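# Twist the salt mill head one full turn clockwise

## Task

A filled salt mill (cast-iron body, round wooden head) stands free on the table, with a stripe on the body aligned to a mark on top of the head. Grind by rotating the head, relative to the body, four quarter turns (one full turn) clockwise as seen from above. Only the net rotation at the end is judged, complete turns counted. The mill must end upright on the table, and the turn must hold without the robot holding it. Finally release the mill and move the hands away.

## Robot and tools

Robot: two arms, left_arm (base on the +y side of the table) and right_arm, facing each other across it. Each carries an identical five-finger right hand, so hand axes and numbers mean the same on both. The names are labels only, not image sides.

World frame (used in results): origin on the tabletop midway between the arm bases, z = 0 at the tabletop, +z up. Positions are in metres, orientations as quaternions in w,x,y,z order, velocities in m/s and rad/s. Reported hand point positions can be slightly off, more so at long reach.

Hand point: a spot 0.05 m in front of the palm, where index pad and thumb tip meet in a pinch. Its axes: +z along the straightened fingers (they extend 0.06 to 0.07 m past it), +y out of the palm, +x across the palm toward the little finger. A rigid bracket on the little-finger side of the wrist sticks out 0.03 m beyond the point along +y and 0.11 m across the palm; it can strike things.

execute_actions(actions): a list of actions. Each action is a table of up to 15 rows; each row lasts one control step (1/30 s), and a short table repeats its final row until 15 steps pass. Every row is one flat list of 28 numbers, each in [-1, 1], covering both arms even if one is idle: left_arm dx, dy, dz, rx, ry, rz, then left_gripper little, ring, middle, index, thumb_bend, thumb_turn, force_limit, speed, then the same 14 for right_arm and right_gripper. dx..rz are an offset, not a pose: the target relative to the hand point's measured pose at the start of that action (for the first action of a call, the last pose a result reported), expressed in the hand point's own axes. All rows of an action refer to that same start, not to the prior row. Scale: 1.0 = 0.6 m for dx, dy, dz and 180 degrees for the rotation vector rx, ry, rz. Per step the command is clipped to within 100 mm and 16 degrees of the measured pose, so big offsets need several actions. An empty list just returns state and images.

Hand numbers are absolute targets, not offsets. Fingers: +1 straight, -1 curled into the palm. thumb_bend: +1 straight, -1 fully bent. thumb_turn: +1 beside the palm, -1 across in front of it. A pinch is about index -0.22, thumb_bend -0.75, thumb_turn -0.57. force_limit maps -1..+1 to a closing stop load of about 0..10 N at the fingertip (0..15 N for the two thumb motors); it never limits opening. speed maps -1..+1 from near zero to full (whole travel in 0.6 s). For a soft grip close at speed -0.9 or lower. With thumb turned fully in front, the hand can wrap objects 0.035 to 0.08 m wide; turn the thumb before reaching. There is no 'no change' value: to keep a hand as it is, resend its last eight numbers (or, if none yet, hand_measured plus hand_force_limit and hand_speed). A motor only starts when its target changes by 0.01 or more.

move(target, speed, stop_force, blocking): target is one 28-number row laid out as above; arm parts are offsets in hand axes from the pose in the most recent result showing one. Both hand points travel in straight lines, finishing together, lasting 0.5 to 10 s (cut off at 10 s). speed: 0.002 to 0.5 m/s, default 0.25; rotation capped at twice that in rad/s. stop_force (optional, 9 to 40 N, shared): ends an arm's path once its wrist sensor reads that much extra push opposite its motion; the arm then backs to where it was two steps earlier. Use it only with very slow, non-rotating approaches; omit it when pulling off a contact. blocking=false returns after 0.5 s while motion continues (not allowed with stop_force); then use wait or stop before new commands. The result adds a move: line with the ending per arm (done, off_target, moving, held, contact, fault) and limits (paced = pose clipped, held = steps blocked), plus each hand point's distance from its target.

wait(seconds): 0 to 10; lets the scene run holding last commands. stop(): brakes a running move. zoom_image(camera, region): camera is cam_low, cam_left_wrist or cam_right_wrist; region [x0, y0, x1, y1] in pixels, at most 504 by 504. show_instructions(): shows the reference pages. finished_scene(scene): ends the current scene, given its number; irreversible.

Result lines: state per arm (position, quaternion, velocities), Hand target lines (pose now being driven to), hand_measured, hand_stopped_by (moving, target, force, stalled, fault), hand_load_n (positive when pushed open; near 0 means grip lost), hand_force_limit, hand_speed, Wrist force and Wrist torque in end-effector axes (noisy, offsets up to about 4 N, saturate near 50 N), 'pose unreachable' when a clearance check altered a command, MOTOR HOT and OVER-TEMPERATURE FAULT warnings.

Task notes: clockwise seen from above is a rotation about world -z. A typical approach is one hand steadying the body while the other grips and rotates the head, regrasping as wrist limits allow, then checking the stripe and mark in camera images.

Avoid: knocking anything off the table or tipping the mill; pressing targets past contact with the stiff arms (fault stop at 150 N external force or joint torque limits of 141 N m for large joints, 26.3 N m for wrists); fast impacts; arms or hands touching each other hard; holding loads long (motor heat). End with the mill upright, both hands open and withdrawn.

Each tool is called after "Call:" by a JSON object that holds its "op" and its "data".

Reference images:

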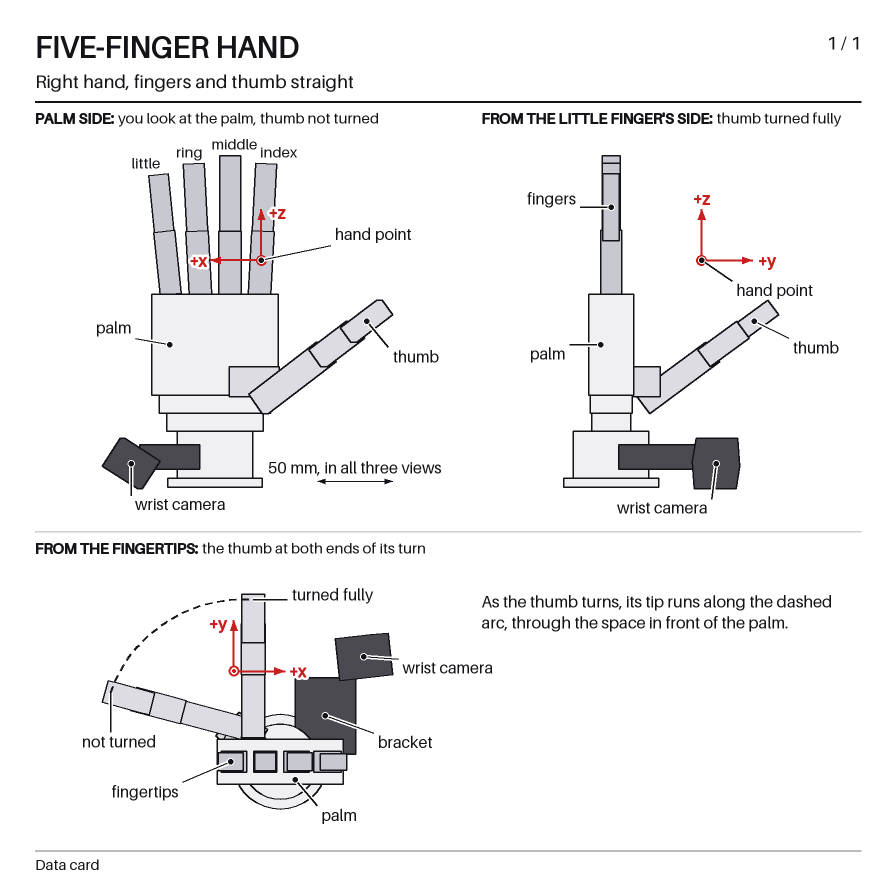

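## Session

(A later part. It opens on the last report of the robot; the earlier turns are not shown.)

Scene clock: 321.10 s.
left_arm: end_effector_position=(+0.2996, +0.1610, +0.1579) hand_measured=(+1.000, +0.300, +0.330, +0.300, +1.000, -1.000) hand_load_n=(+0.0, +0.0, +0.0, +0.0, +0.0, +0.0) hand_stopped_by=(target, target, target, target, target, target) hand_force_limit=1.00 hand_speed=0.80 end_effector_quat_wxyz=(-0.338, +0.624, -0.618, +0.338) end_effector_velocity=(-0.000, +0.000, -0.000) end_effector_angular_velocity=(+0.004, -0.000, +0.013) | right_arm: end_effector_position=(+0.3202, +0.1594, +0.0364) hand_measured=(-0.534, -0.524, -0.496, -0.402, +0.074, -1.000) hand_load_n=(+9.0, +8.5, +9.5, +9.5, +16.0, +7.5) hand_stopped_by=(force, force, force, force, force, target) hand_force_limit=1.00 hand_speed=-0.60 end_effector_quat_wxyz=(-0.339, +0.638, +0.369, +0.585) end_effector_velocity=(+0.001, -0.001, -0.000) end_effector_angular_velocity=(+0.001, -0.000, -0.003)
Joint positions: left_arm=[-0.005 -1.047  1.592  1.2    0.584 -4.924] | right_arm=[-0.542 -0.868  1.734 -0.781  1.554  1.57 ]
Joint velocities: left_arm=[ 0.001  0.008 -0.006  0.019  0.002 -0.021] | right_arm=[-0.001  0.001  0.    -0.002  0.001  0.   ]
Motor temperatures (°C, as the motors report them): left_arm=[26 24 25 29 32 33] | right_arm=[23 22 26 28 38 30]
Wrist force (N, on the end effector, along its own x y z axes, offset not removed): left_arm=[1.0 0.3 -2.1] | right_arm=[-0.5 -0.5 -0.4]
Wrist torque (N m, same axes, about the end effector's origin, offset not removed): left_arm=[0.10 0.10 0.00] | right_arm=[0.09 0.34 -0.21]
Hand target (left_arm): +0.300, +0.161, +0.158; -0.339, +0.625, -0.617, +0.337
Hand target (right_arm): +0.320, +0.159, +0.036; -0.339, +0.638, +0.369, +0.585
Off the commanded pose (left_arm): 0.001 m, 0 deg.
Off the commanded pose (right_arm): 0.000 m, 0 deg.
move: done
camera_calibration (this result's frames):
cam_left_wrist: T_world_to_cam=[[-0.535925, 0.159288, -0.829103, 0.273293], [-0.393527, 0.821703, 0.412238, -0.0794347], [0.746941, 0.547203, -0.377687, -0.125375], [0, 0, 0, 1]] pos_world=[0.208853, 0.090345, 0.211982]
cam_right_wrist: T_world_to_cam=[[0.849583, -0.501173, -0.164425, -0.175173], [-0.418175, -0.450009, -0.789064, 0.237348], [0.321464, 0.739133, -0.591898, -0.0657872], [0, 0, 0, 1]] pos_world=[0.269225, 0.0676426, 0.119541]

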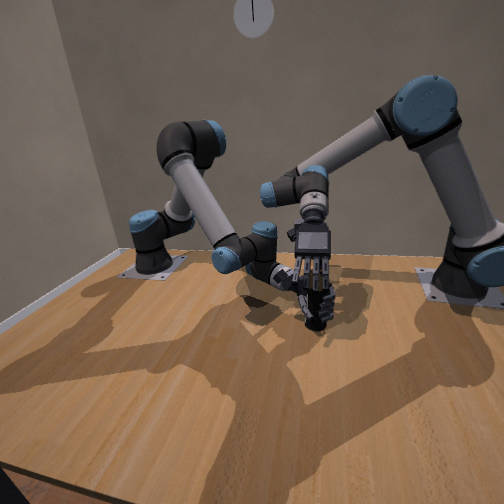

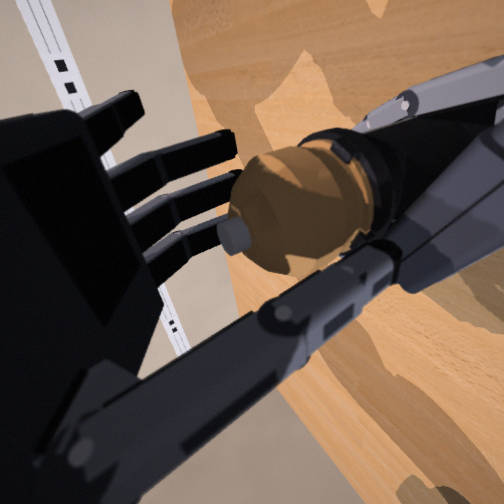

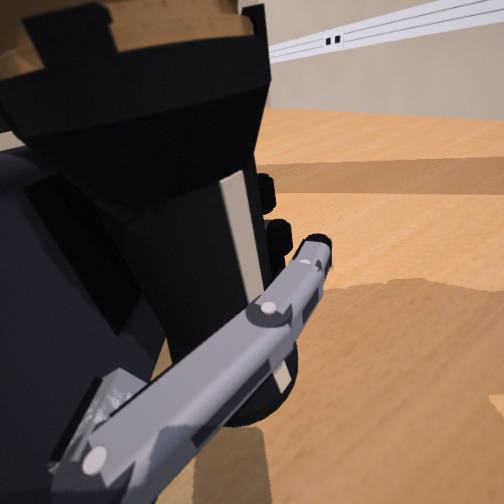

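Call:
{"op": "move", "data": {"target": [0,0,0,0,0,0,1,-0.5,-0.5,-0.5,-0.8,-1,1,-0.6, 0,0,0,0,0,0,-0.95,-0.95,-0.95,-0.95,-0.95,-1,1,-0.6]}}

Call:
{"op": "move", "data": {"target": [0.0175,-0.0119,0.0177,0,0.1864,0.121,1,-0.55,-0.55,-0.55,-0.85,-1,1,-0.7, 0,0,0,0,0,0,-0.95,-0.95,-0.95,-0.95,-0.95,-1,1,-0.6], "speed": 0.3}}

Call:
{"op": "move", "data": {"target": [0.0195,-0.0119,0.0175,0,0.1864,0.121,1,-0.55,-0.55,-0.6,-0.85,-1,1,-0.7, 0,0,0,0,0,0,-0.95,-0.95,-0.95,-0.95,-0.95,-1,1,-0.6], "speed": 0.3}}

Call:
{"op": "move", "data": {"target": [0.0195,-0.0117,0.0177,0,0.1864,0.121,1,-0.55,-0.55,-0.6,-0.85,-1,1,-0.7, 0,0,0,0,0,0,-0.95,-0.95,-0.95,-0.95,-0.95,-1,1,-0.6], "speed": 0.3}}

Call:
{"op": "zoom_image", "data": {"camera": "cam_low", "region": [280, 255, 350, 325]}}

Scene clock: 333.27 s.
left_arm: end_effector_position=(+0.2996, +0.1610, +0.1579) hand_measured=(+1.000, -0.058, +0.064, -0.042, +0.660, -1.000) hand_load_n=(+0.0, +12.5, +6.0, +12.5, +14.0, +1.5) hand_stopped_by=(target, force, force, force, force, target) hand_force_limit=1.00 hand_speed=-0.60 end_effector_quat_wxyz=(-0.338, +0.624, -0.618, +0.338) end_effector_velocity=(-0.000, -0.000, -0.000) end_effector_angular_velocity=(-0.001, +0.000, -0.001) | right_arm: end_effector_position=(+0.3201, +0.1594, +0.0364) hand_measured=(-0.534, -0.524, -0.496, -0.402, +0.074, -1.000) hand_load_n=(+7.0, +7.0, +9.0, +10.0, +15.5, +8.0) hand_stopped_by=(force, force, force, force, force, target) hand_force_limit=1.00 hand_speed=-0.60 end_effector_quat_wxyz=(-0.339, +0.638, +0.369, +0.585) end_effector_velocity=(+0.001, -0.000, -0.000) end_effector_angular_velocity=(-0.000, -0.000, -0.002)
Joint positions: left_arm=[-0.005 -1.047  1.592  1.2    0.584 -4.924] | right_arm=[-0.541 -0.868  1.734 -0.781  1.554  1.57 ]
Joint velocities: left_arm=[-0.001 -0.    -0.    -0.001  0.     0.001] | right_arm=[-0.     0.001  0.    -0.001  0.001 -0.   ]
Motor temperatures (°C, as the motors report them): left_arm=[26 24 25 29 32 33] | right_arm=[23 22 26 28 38 30]
Wrist force (N, on the end effector, along its own x y z axes, offset not removed): left_arm=[0.2 -4.4 18.1] | right_arm=[-0.2 -16.3 -6.8]
Wrist torque (N m, same axes, about the end effector's origin, offset not removed): left_arm=[0.43 0.03 -0.48] | right_arm=[-0.37 0.99 -1.79]
Hand target (left_arm): +0.300, +0.161, +0.158; -0.338, +0.624, -0.618, +0.338
Hand target (right_arm): +0.320, +0.159, +0.036; -0.339, +0.638, +0.369, +0.585
Off the commanded pose (left_arm): 0.000 m, 0 deg.
Off the commanded pose (right_arm): 0.000 m, 0 deg.
move: done
camera_calibration (this result's frames):
cam_left_wrist: T_world_to_cam=[[-0.535938, 0.159263, -0.829099, 0.273301], [-0.39354, 0.821701, 0.41223, -0.0794269], [0.746925, 0.547214, -0.377704, -0.125376], [0, 0, 0, 1]] pos_world=[0.208861, 0.0903459, 0.211981]
cam_right_wrist: T_world_to_cam=[[0.84965, -0.501058, -0.164424, -0.175104], [-0.418113, -0.450066, -0.789064, 0.237316], [0.321366, 0.739176, -0.591898, -0.0657641], [0, 0, 0, 1]] pos_world=[0.269136, 0.067682, 0.119541]

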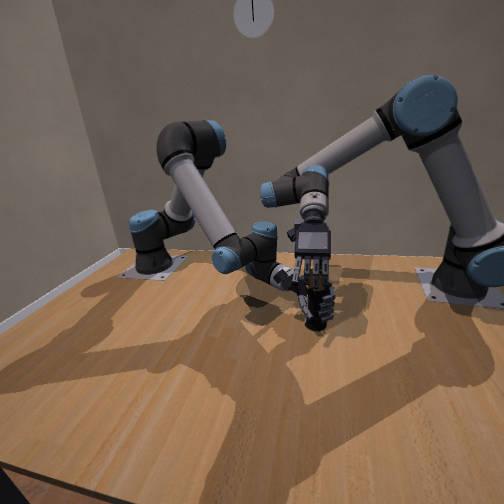

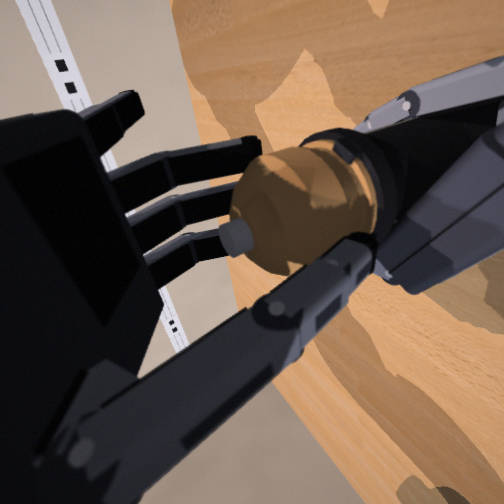

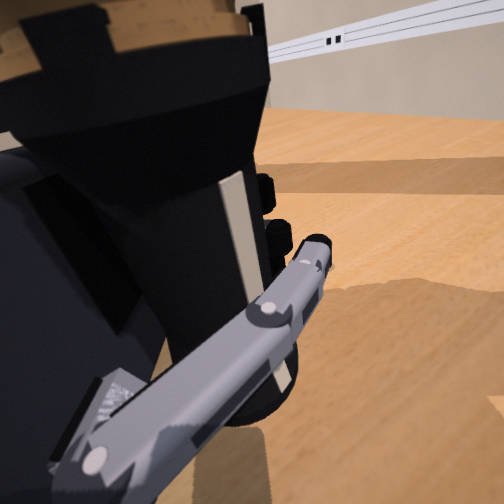

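Scene clock: 335.07 s.
left_arm: end_effector_position=(+0.3124, +0.1509, +0.1579) hand_measured=(+1.000, -0.058, +0.054, -0.042, +0.660, -1.000) hand_load_n=(+0.0, +13.5, +6.5, +5.0, +17.5, -4.5) hand_stopped_by=(target, force, force, force, force, target) hand_force_limit=1.00 hand_speed=-0.70 end_effector_quat_wxyz=(-0.204, +0.376, -0.794, +0.433) end_effector_velocity=(+0.000, +0.000, -0.001) end_effector_angular_velocity=(-0.001, +0.002, -0.013) | right_arm: end_effector_position=(+0.3202, +0.1594, +0.0364) hand_measured=(-0.534, -0.524, -0.496, -0.402, +0.074, -1.000) hand_load_n=(+10.5, +9.5, +10.5, +9.5, +15.5, +6.5) hand_stopped_by=(force, force, force, force, force, target) hand_force_limit=1.00 hand_speed=-0.60 end_effector_quat_wxyz=(-0.339, +0.638, +0.369, +0.585) end_effector_velocity=(+0.000, +0.000, +0.001) end_effector_angular_velocity=(+0.003, -0.000, +0.001)
Joint positions: left_arm=[ 0.057 -1.417  1.867  0.373  0.833 -3.771] | right_arm=[-0.541 -0.868  1.734 -0.781  1.554  1.57 ]
Joint velocities: left_arm=[ 0.005 -0.007  0.007 -0.012  0.014  0.016] | right_arm=[-0.    -0.    -0.    -0.002 -0.001  0.001]
Motor temperatures (°C, as the motors report them): left_arm=[26 24 25 29 32 33] | right_arm=[23 22 26 28 38 30]
Wrist force (N, on the end effector, along its own x y z axes, offset not removed): left_arm=[10.5 -15.8 0.9] | right_arm=[-5.9 -4.8 13.4]
Wrist torque (N m, same axes, about the end effector's origin, offset not removed): left_arm=[-0.26 -0.17 -0.64] | right_arm=[-0.57 -0.47 -1.29]
Hand target (left_arm): +0.312, +0.151, +0.158; +0.203, -0.375, +0.794, -0.433
Hand target (right_arm): +0.320, +0.159, +0.036; -0.339, +0.638, +0.369, +0.585
Off the commanded pose (left_arm): 0.000 m, 0 deg.
Off the commanded pose (right_arm): 0.000 m, 0 deg.
move: done
camera_calibration (this result's frames):
cam_left_wrist: T_world_to_cam=[[-0.307895, 0.466, -0.829484, 0.164312], [0.223427, 0.882872, 0.413059, -0.268186], [0.924814, -0.0581506, -0.375949, -0.0939614], [0, 0, 0, 1]] pos_world=[0.197408, 0.154741, 0.211747]
cam_right_wrist: T_world_to_cam=[[0.849617, -0.501113, -0.164426, -0.175151], [-0.418144, -0.450038, -0.789064, 0.237336], [0.321412, 0.739156, -0.591898, -0.0657765], [0, 0, 0, 1]] pos_world=[0.269193, 0.0676588, 0.119541]

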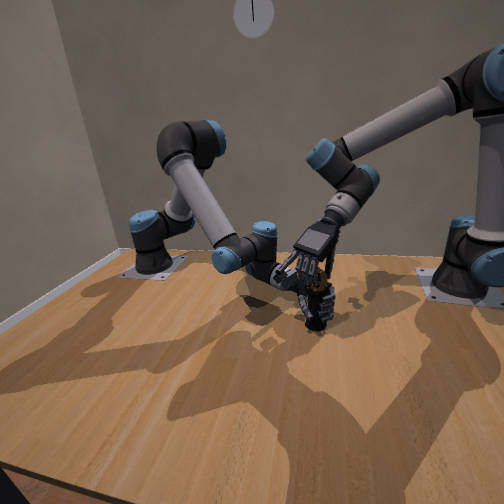

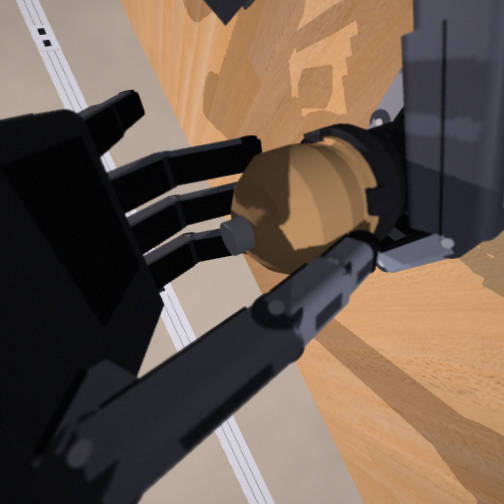

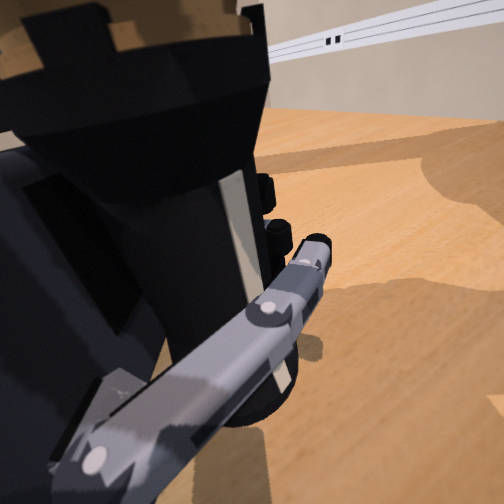

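Scene clock: 336.83 s.
left_arm: end_effector_position=(+0.3147, +0.1338, +0.1579) hand_measured=(+1.000, -0.058, +0.054, -0.060, +0.660, -1.000) hand_load_n=(+0.0, +16.0, +3.0, +3.5, +19.5, -4.0) hand_stopped_by=(target, force, force, force, force, target) hand_force_limit=1.00 hand_speed=-0.70 end_effector_quat_wxyz=(-0.045, +0.083, -0.874, +0.476) end_effector_velocity=(-0.000, -0.000, -0.000) end_effector_angular_velocity=(+0.002, +0.004, -0.014) | right_arm: end_effector_position=(+0.3202, +0.1594, +0.0364) hand_measured=(-0.534, -0.524, -0.496, -0.402, +0.074, -1.000) hand_load_n=(+11.5, +10.0, +10.0, +9.0, +15.0, +6.0) hand_stopped_by=(force, force, force, force, force, target) hand_force_limit=1.00 hand_speed=-0.60 end_effector_quat_wxyz=(-0.339, +0.638, +0.369, +0.585) end_effector_velocity=(-0.000, +0.000, +0.001) end_effector_angular_velocity=(+0.002, -0.000, +0.001)
Joint positions: left_arm=[ 0.358 -1.504  1.921  0.157  1.628 -3.105] | right_arm=[-0.541 -0.868  1.734 -0.781  1.554  1.57 ]
Joint velocities: left_arm=[ 0.009  0.005 -0.005  0.004  0.021  0.01 ] | right_arm=[ 0.    -0.001  0.    -0.001 -0.     0.001]
Motor temperatures (°C, as the motors report them): left_arm=[26 24 25 29 32 33] | right_arm=[23 22 26 28 38 30]
Wrist force (N, on the end effector, along its own x y z axes, offset not removed): left_arm=[8.2 -10.4 -0.1] | right_arm=[-2.1 2.2 7.7]
Wrist torque (N m, same axes, about the end effector's origin, offset not removed): left_arm=[-0.50 -0.12 -0.72] | right_arm=[-0.17 -0.40 -0.01]
Hand target (left_arm): +0.315, +0.134, +0.158; +0.044, -0.082, +0.874, -0.476
Hand target (right_arm): +0.320, +0.159, +0.036; -0.339, +0.638, +0.369, +0.585
Off the commanded pose (left_arm): 0.000 m, 0 deg.
Off the commanded pose (right_arm): 0.000 m, 0 deg.
move: done
camera_calibration (this result's frames):
cam_left_wrist: T_world_to_cam=[[0.0636021, 0.555038, -0.82939, 0.0440951], [0.737154, 0.534089, 0.413948, -0.368755], [0.672725, -0.637716, -0.375179, 0.0596689], [0, 0, 0, 1]] pos_world=[0.228884, 0.210526, 0.211604]
cam_right_wrist: T_world_to_cam=[[0.849615, -0.501117, -0.164426, -0.175149], [-0.418146, -0.450036, -0.789064, 0.237336], [0.321416, 0.739154, -0.591898, -0.0657769], [0, 0, 0, 1]] pos_world=[0.269192, 0.0676586, 0.119541]

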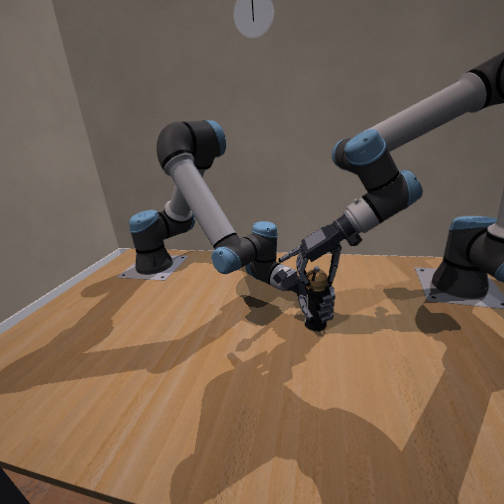

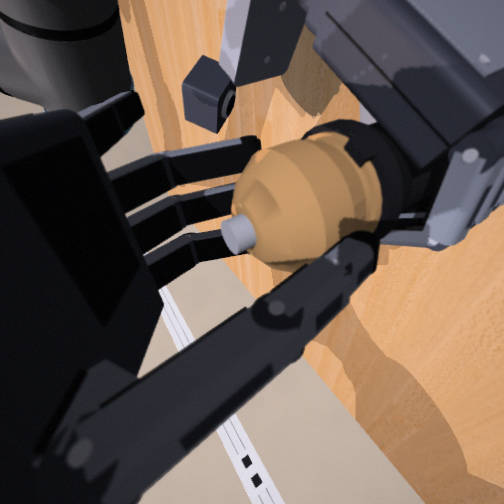

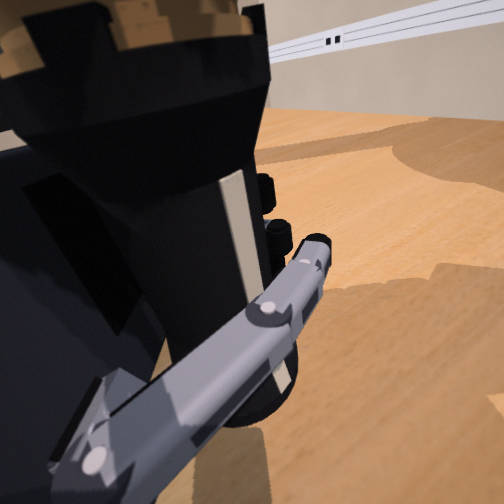

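Scene clock: 338.63 s.
left_arm: end_effector_position=(+0.3055, +0.1190, +0.1580) hand_measured=(+1.000, -0.058, +0.054, -0.060, +0.660, -1.000) hand_load_n=(+0.0, +21.0, +3.5, +0.0, +18.0, -2.5) hand_stopped_by=(target, force, force, force, force, target) hand_force_limit=1.00 hand_speed=-0.70 end_effector_quat_wxyz=(-0.120, +0.221, +0.850, -0.463) end_effector_velocity=(+0.000, +0.000, -0.000) end_effector_angular_velocity=(+0.005, +0.000, -0.013) | right_arm: end_effector_position=(+0.3202, +0.1594, +0.0364) hand_measured=(-0.534, -0.524, -0.496, -0.402, +0.074, -1.000) hand_load_n=(+12.0, +10.5, +10.5, +9.0, +15.0, +6.5) hand_stopped_by=(force, force, force, force, force, target) hand_force_limit=1.00 hand_speed=-0.60 end_effector_quat_wxyz=(-0.339, +0.638, +0.369, +0.585) end_effector_velocity=(+0.001, -0.000, -0.000) end_effector_angular_velocity=(+0.001, +0.000, -0.001)
Joint positions: left_arm=[ 0.623 -1.229  1.64   0.486  2.375 -2.407] | right_arm=[-0.542 -0.868  1.734 -0.781  1.554  1.57 ]
Joint velocities: left_arm=[ 0.003  0.01  -0.011  0.021  0.008  0.021] | right_arm=[-0.001  0.001  0.    -0.001  0.     0.001]
Motor temperatures (°C, as the motors report them): left_arm=[26 24 25 29 32 33] | right_arm=[23 22 26 28 38 30]
Wrist force (N, on the end effector, along its own x y z axes, offset not removed): left_arm=[13.9 -13.3 3.7] | right_arm=[0.6 9.7 8.7]
Wrist torque (N m, same axes, about the end effector's origin, offset not removed): left_arm=[-0.32 -0.45 -0.69] | right_arm=[0.04 -0.57 0.88]
Hand target (left_arm): +0.305, +0.119, +0.158; -0.121, +0.222, +0.850, -0.463
Hand target (right_arm): +0.320, +0.159, +0.036; -0.339, +0.638, +0.369, +0.585
Off the commanded pose (left_arm): 0.000 m, 0 deg.
Off the commanded pose (right_arm): 0.000 m, 0 deg.
move: done
camera_calibration (this result's frames):
cam_left_wrist: T_world_to_cam=[[0.406126, 0.383986, -0.829227, -0.0312766], [0.907517, -0.0631074, 0.415247, -0.335285], [0.107118, -0.92118, -0.374103, 0.262854], [0, 0, 0, 1]] pos_world=[0.288823, 0.232987, 0.211625]
cam_right_wrist: T_world_to_cam=[[0.84959, -0.50116, -0.164422, -0.175151], [-0.418166, -0.450016, -0.789064, 0.23734], [0.321455, 0.739137, -0.591898, -0.0657833], [0, 0, 0, 1]] pos_world=[0.2692, 0.0676514, 0.119541]

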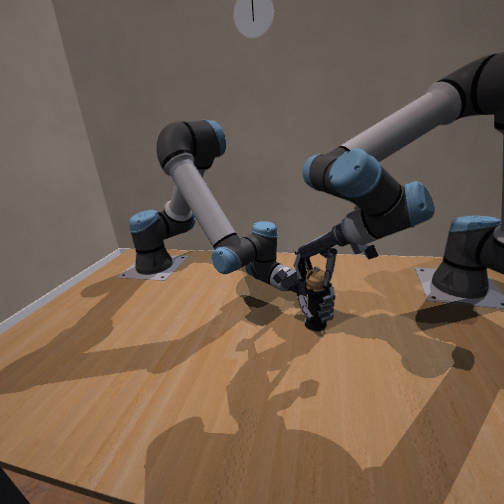

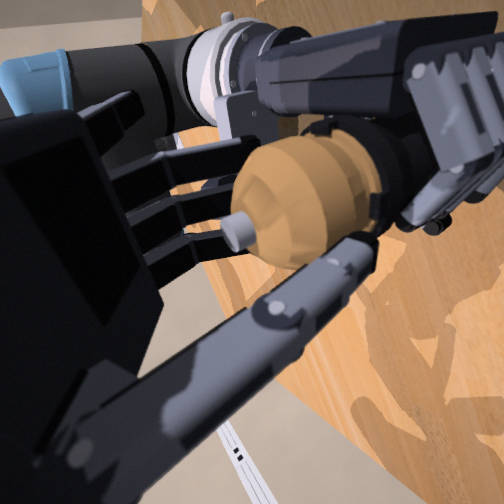

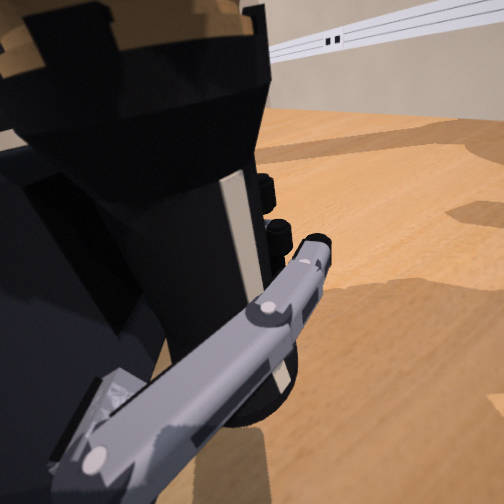

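Region (280, 255, 350, 325) of cam_low's 504x504 image, scaled by 7.200, with more detail than that image has.

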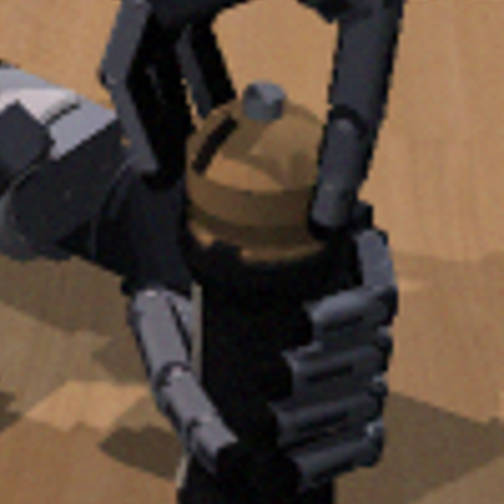

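Call:
{"op": "move", "data": {"target": [0.0085,-0.005,0.0077,0,0.07,0.0452,1,-0.55,-0.6,-0.65,-0.85,-1,1,-0.7, 0,0,0,0,0,0,-0.95,-0.95,-0.95,-0.95,-0.95,-1,1,-0.6], "speed": 0.2}}

Call:
{"op": "zoom_image", "data": {"camera": "cam_low", "region": [280, 255, 350, 325]}}

Scene clock: 348.07 s.
left_arm: end_effector_position=(+0.2983, +0.1167, +0.1581) hand_measured=(+1.000, -0.056, +0.036, -0.116, +0.660, -1.000) hand_load_n=(+0.0, +17.5, +8.0, +10.0, +20.5, +2.0) hand_stopped_by=(target, force, force, force, force, target) hand_force_limit=1.00 hand_speed=-0.70 end_effector_quat_wxyz=(-0.179, +0.330, +0.814, -0.444) end_effector_velocity=(-0.000, +0.000, -0.000) end_effector_angular_velocity=(+0.004, +0.000, -0.014) | right_arm: end_effector_position=(+0.3202, +0.1594, +0.0364) hand_measured=(-0.534, -0.524, -0.496, -0.402, +0.074, -1.000) hand_load_n=(+14.5, +12.0, +11.0, +8.5, +14.5, +4.0) hand_stopped_by=(force, force, force, force, force, target) hand_force_limit=1.00 hand_speed=-0.60 end_effector_quat_wxyz=(-0.339, +0.638, +0.369, +0.585) end_effector_velocity=(-0.000, +0.000, +0.000) end_effector_angular_velocity=(+0.000, +0.000, +0.001)
Joint positions: left_arm=[ 0.663 -1.076  1.49   0.802  2.525 -1.996] | right_arm=[-0.542 -0.868  1.734 -0.781  1.554  1.57 ]
Joint velocities: left_arm=[ 0.002  0.01  -0.01   0.025  0.003  0.026] | right_arm=[ 0.    -0.     0.     0.    -0.001  0.   ]
Motor temperatures (°C, as the motors report them): left_arm=[26 24 25 29 32 33] | right_arm=[23 22 26 28 38 30]
Wrist force (N, on the end effector, along its own x y z axes, offset not removed): left_arm=[-6.5 -15.5 12.8] | right_arm=[-5.4 -3.9 22.2]
Wrist torque (N m, same axes, about the end effector's origin, offset not removed): left_arm=[-0.01 -0.55 -0.48] | right_arm=[-0.92 -1.22 -0.83]
Hand target (left_arm): +0.298, +0.117, +0.158; -0.179, +0.331, +0.814, -0.443
Hand target (right_arm): +0.320, +0.159, +0.036; -0.339, +0.638, +0.369, +0.585
Off the commanded pose (left_arm): 0.000 m, 0 deg.
Off the commanded pose (right_arm): 0.000 m, 0 deg.
move: done
camera_calibration (this result's frames):
cam_left_wrist: T_world_to_cam=[[0.49171, 0.266289, -0.829042, -0.0392172], [0.860452, -0.294649, 0.415698, -0.287982], [-0.133581, -0.917754, -0.374011, 0.332876], [0, 0, 0, 1]] pos_world=[0.311544, 0.231088, 0.2117]
cam_right_wrist: T_world_to_cam=[[0.849593, -0.501155, -0.164423, -0.175152], [-0.418164, -0.450019, -0.789064, 0.23734], [0.32145, 0.739139, -0.591898, -0.0657827], [0, 0, 0, 1]] pos_world=[0.2692, 0.067652, 0.119541]

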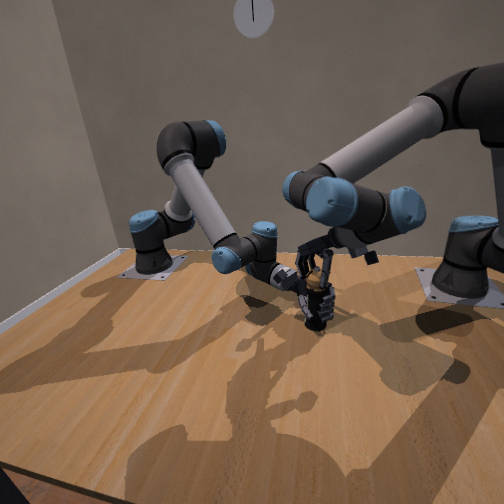

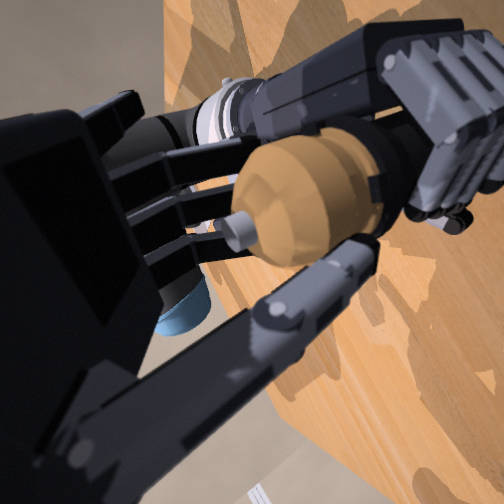

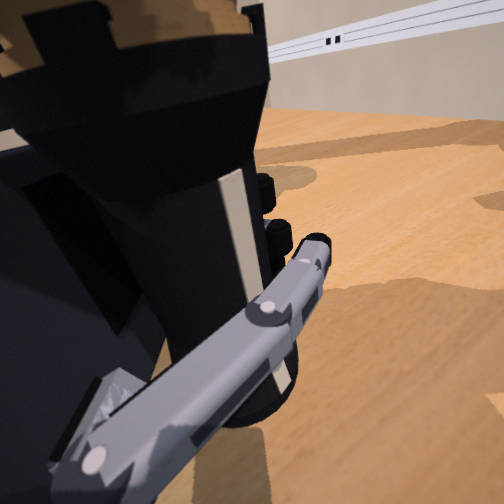

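Region (280, 255, 350, 325) of cam_low's 504x504 image, scaled by 7.200, with more detail than that image has.

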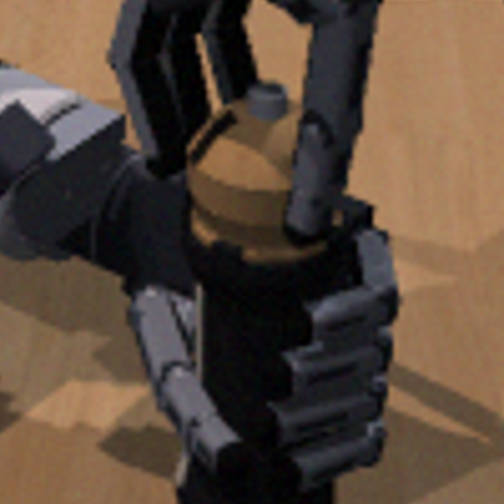

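Call:
{"op": "move", "data": {"target": [0,-0.11,-0.09,0,-0.14,-0.09,1,0.4,0.4,0.4,1,-1,1,0.8, 0,0,0,0,0,0,1,1,1,1,1,-1,1,-0.4], "speed": 0.2}}

Call:
{"op": "move", "data": {"target": [0,-0.05,-0.3,0,0,0,1,0.4,0.4,0.4,1,-1,1,0.8, 0.03,-0.03,-0.3,0,0,0,1,1,1,1,1,-1,1,-0.4], "speed": 0.2}}

Call:
{"op": "zoom_image", "data": {"camera": "cam_right_wrist", "region": [130, 0, 380, 250]}}

Scene clock: 356.70 s.
left_arm: end_effector_position=(+0.3049, +0.1239, +0.2426) hand_measured=(+1.000, +0.400, +0.400, +0.400, +1.000, -1.000) hand_load_n=(+0.0, +0.0, +0.0, +0.0, +0.0, +0.0) hand_stopped_by=(target, target, target, target, target, target) hand_force_limit=1.00 hand_speed=0.80 end_effector_quat_wxyz=(-0.058, +0.109, +0.871, -0.476) end_effector_velocity=(+0.000, +0.000, +0.001) end_effector_angular_velocity=(+0.001, -0.002, +0.013) | right_arm: end_effector_position=(+0.3202, +0.1594, +0.0364) hand_measured=(+1.000, +1.000, +1.000, +1.000, +1.000, -1.000) hand_load_n=(+0.0, +0.0, +0.0, +0.0, +0.0, +0.0) hand_stopped_by=(target, target, target, target, target, target) hand_force_limit=1.00 hand_speed=-0.40 end_effector_quat_wxyz=(-0.339, +0.638, +0.369, +0.585) end_effector_velocity=(-0.001, +0.001, +0.001) end_effector_angular_velocity=(+0.001, -0.001, +0.002)
Joint positions: left_arm=[ 0.537 -1.436  1.637  0.49   2.129 -2.726] | right_arm=[-0.541 -0.868  1.734 -0.781  1.554  1.57 ]
Joint velocities: left_arm=[-0.006 -0.007  0.003 -0.003 -0.016 -0.012] | right_arm=[ 0.001 -0.001  0.    -0.001 -0.    -0.   ]
Motor temperatures (°C, as the motors report them): left_arm=[26 24 25 29 32 33] | right_arm=[23 22 26 28 38 30]
Wrist force (N, on the end effector, along its own x y z axes, offset not removed): left_arm=[0.5 1.3 -0.1] | right_arm=[-0.7 0.1 -0.6]
Wrist torque (N m, same axes, about the end effector's origin, offset not removed): left_arm=[0.07 -0.04 -0.15] | right_arm=[0.17 0.17 -0.07]
Hand target (left_arm): +0.305, +0.124, +0.243; -0.058, +0.108, +0.871, -0.476
Hand target (right_arm): +0.320, +0.159, +0.036; -0.339, +0.638, +0.369, +0.585
Off the commanded pose (left_arm): 0.000 m, 0 deg.
Off the commanded pose (right_arm): 0.000 m, 0 deg.
move: done
camera_calibration (this result's frames):
cam_left_wrist: T_world_to_cam=[[0.29345, 0.474739, -0.829765, 0.0604799], [0.892782, 0.174244, 0.415427, -0.394574], [0.341801, -0.862706, -0.372706, 0.219896], [0, 0, 0, 1]] pos_world=[0.25936, 0.229745, 0.296057]
cam_right_wrist: T_world_to_cam=[[0.849599, -0.501146, -0.164423, -0.175146], [-0.418159, -0.450023, -0.789064, 0.237338], [0.321442, 0.739143, -0.591898, -0.065781], [0, 0, 0, 1]] pos_world=[0.269194, 0.0676549, 0.119541]

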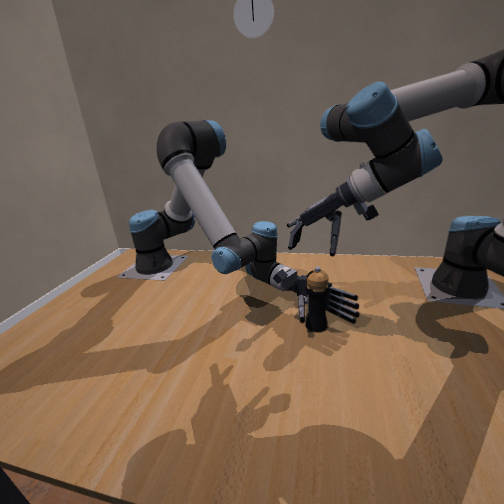

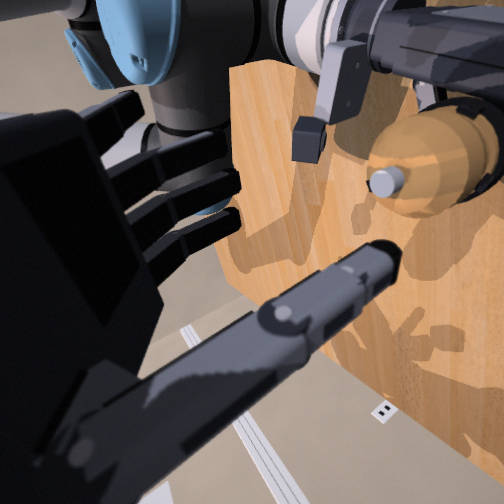

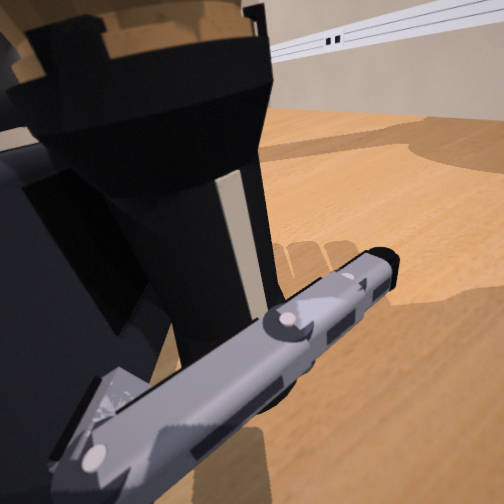

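Scene clock: 358.27 s.
left_arm: end_effector_position=(+0.3379, +0.2551, +0.3648) hand_measured=(+1.000, +0.400, +0.400, +0.400, +1.000, -1.000) hand_load_n=(+0.0, +0.0, +0.0, +0.0, +0.0, +0.0) hand_stopped_by=(target, target, target, target, target, target) hand_force_limit=1.00 hand_speed=0.80 end_effector_quat_wxyz=(-0.059, +0.109, +0.871, -0.476) end_effector_velocity=(+0.000, +0.001, +0.001) end_effector_angular_velocity=(+0.001, +0.001, -0.002) | right_arm: end_effector_position=(+0.2162, +0.0142, +0.0696) hand_measured=(+1.000, +1.000, +1.000, +1.000, +1.000, -1.000) hand_load_n=(+0.0, +0.0, +0.0, +0.0, +0.0, +0.0) hand_stopped_by=(target, target, target, target, target, target) hand_force_limit=1.00 hand_speed=-0.40 end_effector_quat_wxyz=(-0.339, +0.638, +0.369, +0.585) end_effector_velocity=(-0.001, -0.002, +0.001) end_effector_angular_velocity=(+0.000, -0.001, -0.000)
Joint positions: left_arm=[ 0.821 -1.555  1.48   0.921  2.335 -2.477] | right_arm=[-0.499 -1.195  2.228 -0.948  1.597  1.573]
Joint velocities: left_arm=[ 0.004  0.002 -0.004  0.008  0.004  0.007] | right_arm=[-0.    -0.004  0.005 -0.002  0.    -0.001]
Motor temperatures (°C, as the motors report them): left_arm=[26 24 25 29 32 33] | right_arm=[23 22 26 28 38 30]
Wrist force (N, on the end effector, along its own x y z axes, offset not removed): left_arm=[-0.8 -0.5 0.6] | right_arm=[-2.2 0.0 -0.1]
Wrist torque (N m, same axes, about the end effector's origin, offset not removed): left_arm=[-0.26 0.23 -0.13] | right_arm=[0.04 0.40 -0.12]
Hand target (left_arm): +0.338, +0.255, +0.365; -0.059, +0.109, +0.871, -0.476
Hand target (right_arm): +0.216, +0.014, +0.070; -0.339, +0.638, +0.369, +0.585
Off the commanded pose (left_arm): 0.000 m, 0 deg.
Off the commanded pose (right_arm): 0.000 m, 0 deg.
move: done
camera_calibration (this result's frames):
cam_left_wrist: T_world_to_cam=[[0.292815, 0.47449, -0.830132, 0.0903199], [0.893085, 0.174405, 0.414708, -0.497499], [0.341554, -0.86281, -0.372692, 0.367464], [0, 0, 0, 1]] pos_world=[0.292353, 0.360962, 0.418245]
cam_right_wrist: T_world_to_cam=[[0.849598, -0.501173, -0.164341, -0.154088], [-0.418117, -0.450054, -0.789069, 0.154733], [0.321497, 0.739105, -0.591915, 0.094541], [0, 0, 0, 1]] pos_world=[0.165215, -0.0774622, 0.152732]

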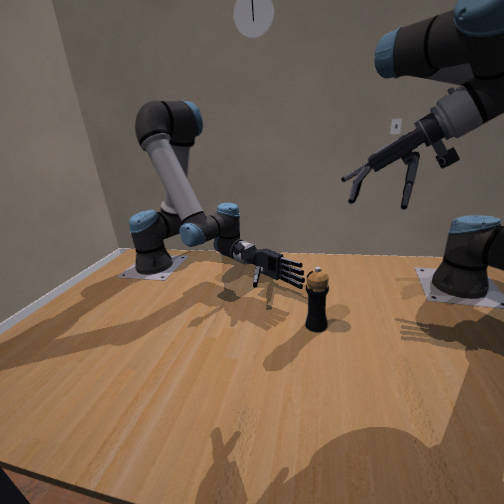

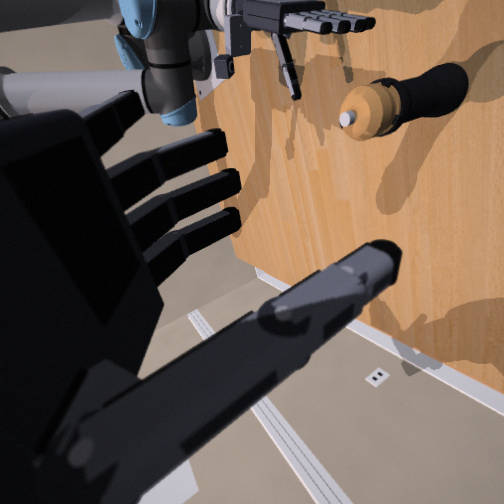

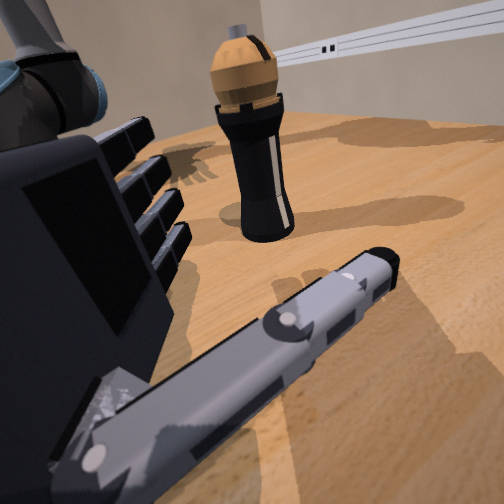

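Region (130, 0, 380, 250) of cam_right_wrist's 504x504 image, scaled by 2.016, with more detail than that image has.

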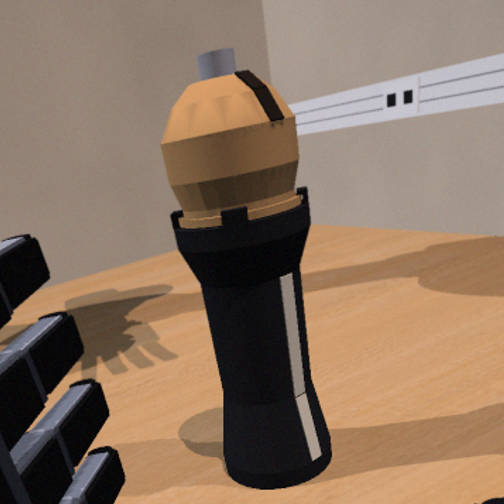

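Call:
{"op": "move", "data": {"target": [0,0,0,0,0,0,1,0.4,0.4,0.4,1,-1,1,0.8, 0.15,0.05,-0.2,0,0,0,1,1,1,1,1,-1,1,-0.4], "speed": 0.35}}

Call:
{"op": "finished_scene", "data": {"scene": 1}}

Scene clock: 366.17 s.
left_arm: end_effector_position=(+0.3379, +0.2551, +0.3648) hand_measured=(+1.000, +0.400, +0.400, +0.400, +1.000, -1.000) hand_load_n=(+0.0, +0.0, +0.0, +0.0, +0.0, +0.0) hand_stopped_by=(target, target, target, target, target, target) hand_force_limit=1.00 hand_speed=0.80 end_effector_quat_wxyz=(-0.059, +0.109, +0.871, -0.476) end_effector_velocity=(-0.000, +0.000, +0.000) end_effector_angular_velocity=(+0.000, +0.000, -0.000) | right_arm: end_effector_position=(+0.1867, -0.0976, +0.1690) hand_measured=(+1.000, +1.000, +1.000, +1.000, +1.000, -1.000) hand_load_n=(+0.0, +0.0, +0.0, +0.0, +0.0, +0.0) hand_stopped_by=(target, target, target, target, target, target) hand_force_limit=1.00 hand_speed=-0.40 end_effector_quat_wxyz=(-0.339, +0.638, +0.368, +0.585) end_effector_velocity=(+0.000, -0.002, +0.002) end_effector_angular_velocity=(-0.001, +0.001, +0.000)
Joint positions: left_arm=[ 0.821 -1.555  1.48   0.921  2.335 -2.477] | right_arm=[-0.618 -1.715  2.449 -0.648  1.479  1.564]
Joint velocities: left_arm=[ 0.    -0.    -0.     0.001  0.     0.   ] | right_arm=[-0.006 -0.013  0.001  0.014 -0.007 -0.   ]
Motor temperatures (°C, as the motors report them): left_arm=[26 24 25 29 32 33] | right_arm=[23 22 26 28 38 30]
Wrist force (N, on the end effector, along its own x y z axes, offset not removed): left_arm=[-0.1 1.1 1.4] | right_arm=[-2.6 0.2 -0.1]
Wrist torque (N m, same axes, about the end effector's origin, offset not removed): left_arm=[0.00 0.10 -0.15] | right_arm=[0.16 0.43 -0.22]
Hand target (left_arm): +0.338, +0.255, +0.365; -0.059, +0.109, +0.871, -0.476
Hand target (right_arm): +0.187, -0.098, +0.169; -0.339, +0.638, +0.369, +0.585
Off the commanded pose (left_arm): 0.000 m, 0 deg.
Off the commanded pose (right_arm): 0.001 m, 0 deg.
move: done
camera_calibration (this result's frames):
cam_left_wrist: T_world_to_cam=[[0.292815, 0.47449, -0.830132, 0.0903204], [0.893085, 0.174405, 0.414708, -0.4975], [0.341554, -0.862811, -0.372691, 0.367463], [0, 0, 0, 1]] pos_world=[0.292354, 0.360962, 0.418245]
cam_right_wrist: T_world_to_cam=[[0.849464, -0.501357, -0.164476, -0.168652], [-0.41824, -0.449735, -0.789186, 0.170624], [0.321693, 0.739175, -0.591721, 0.245482], [0, 0, 0, 1]] pos_world=[0.135656, -0.189274, 0.252172]

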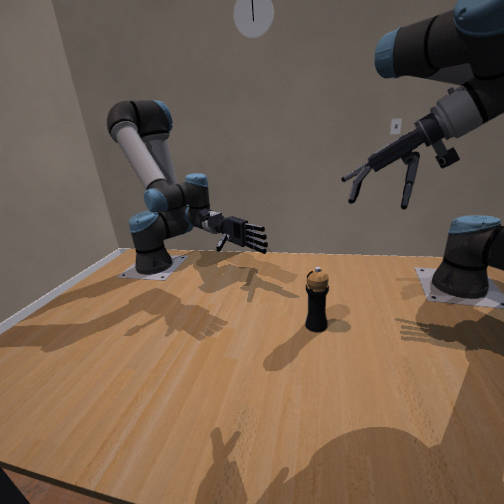

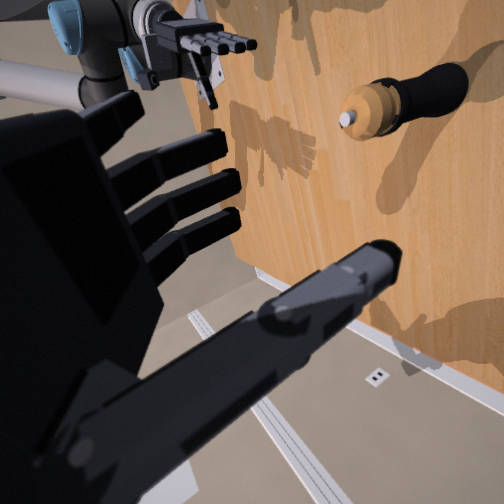

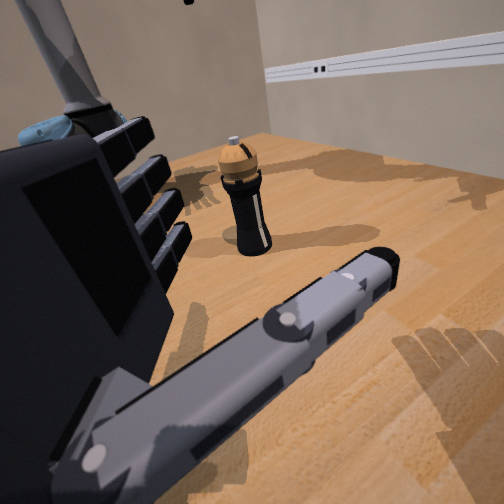

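The scene is finished: the task was done.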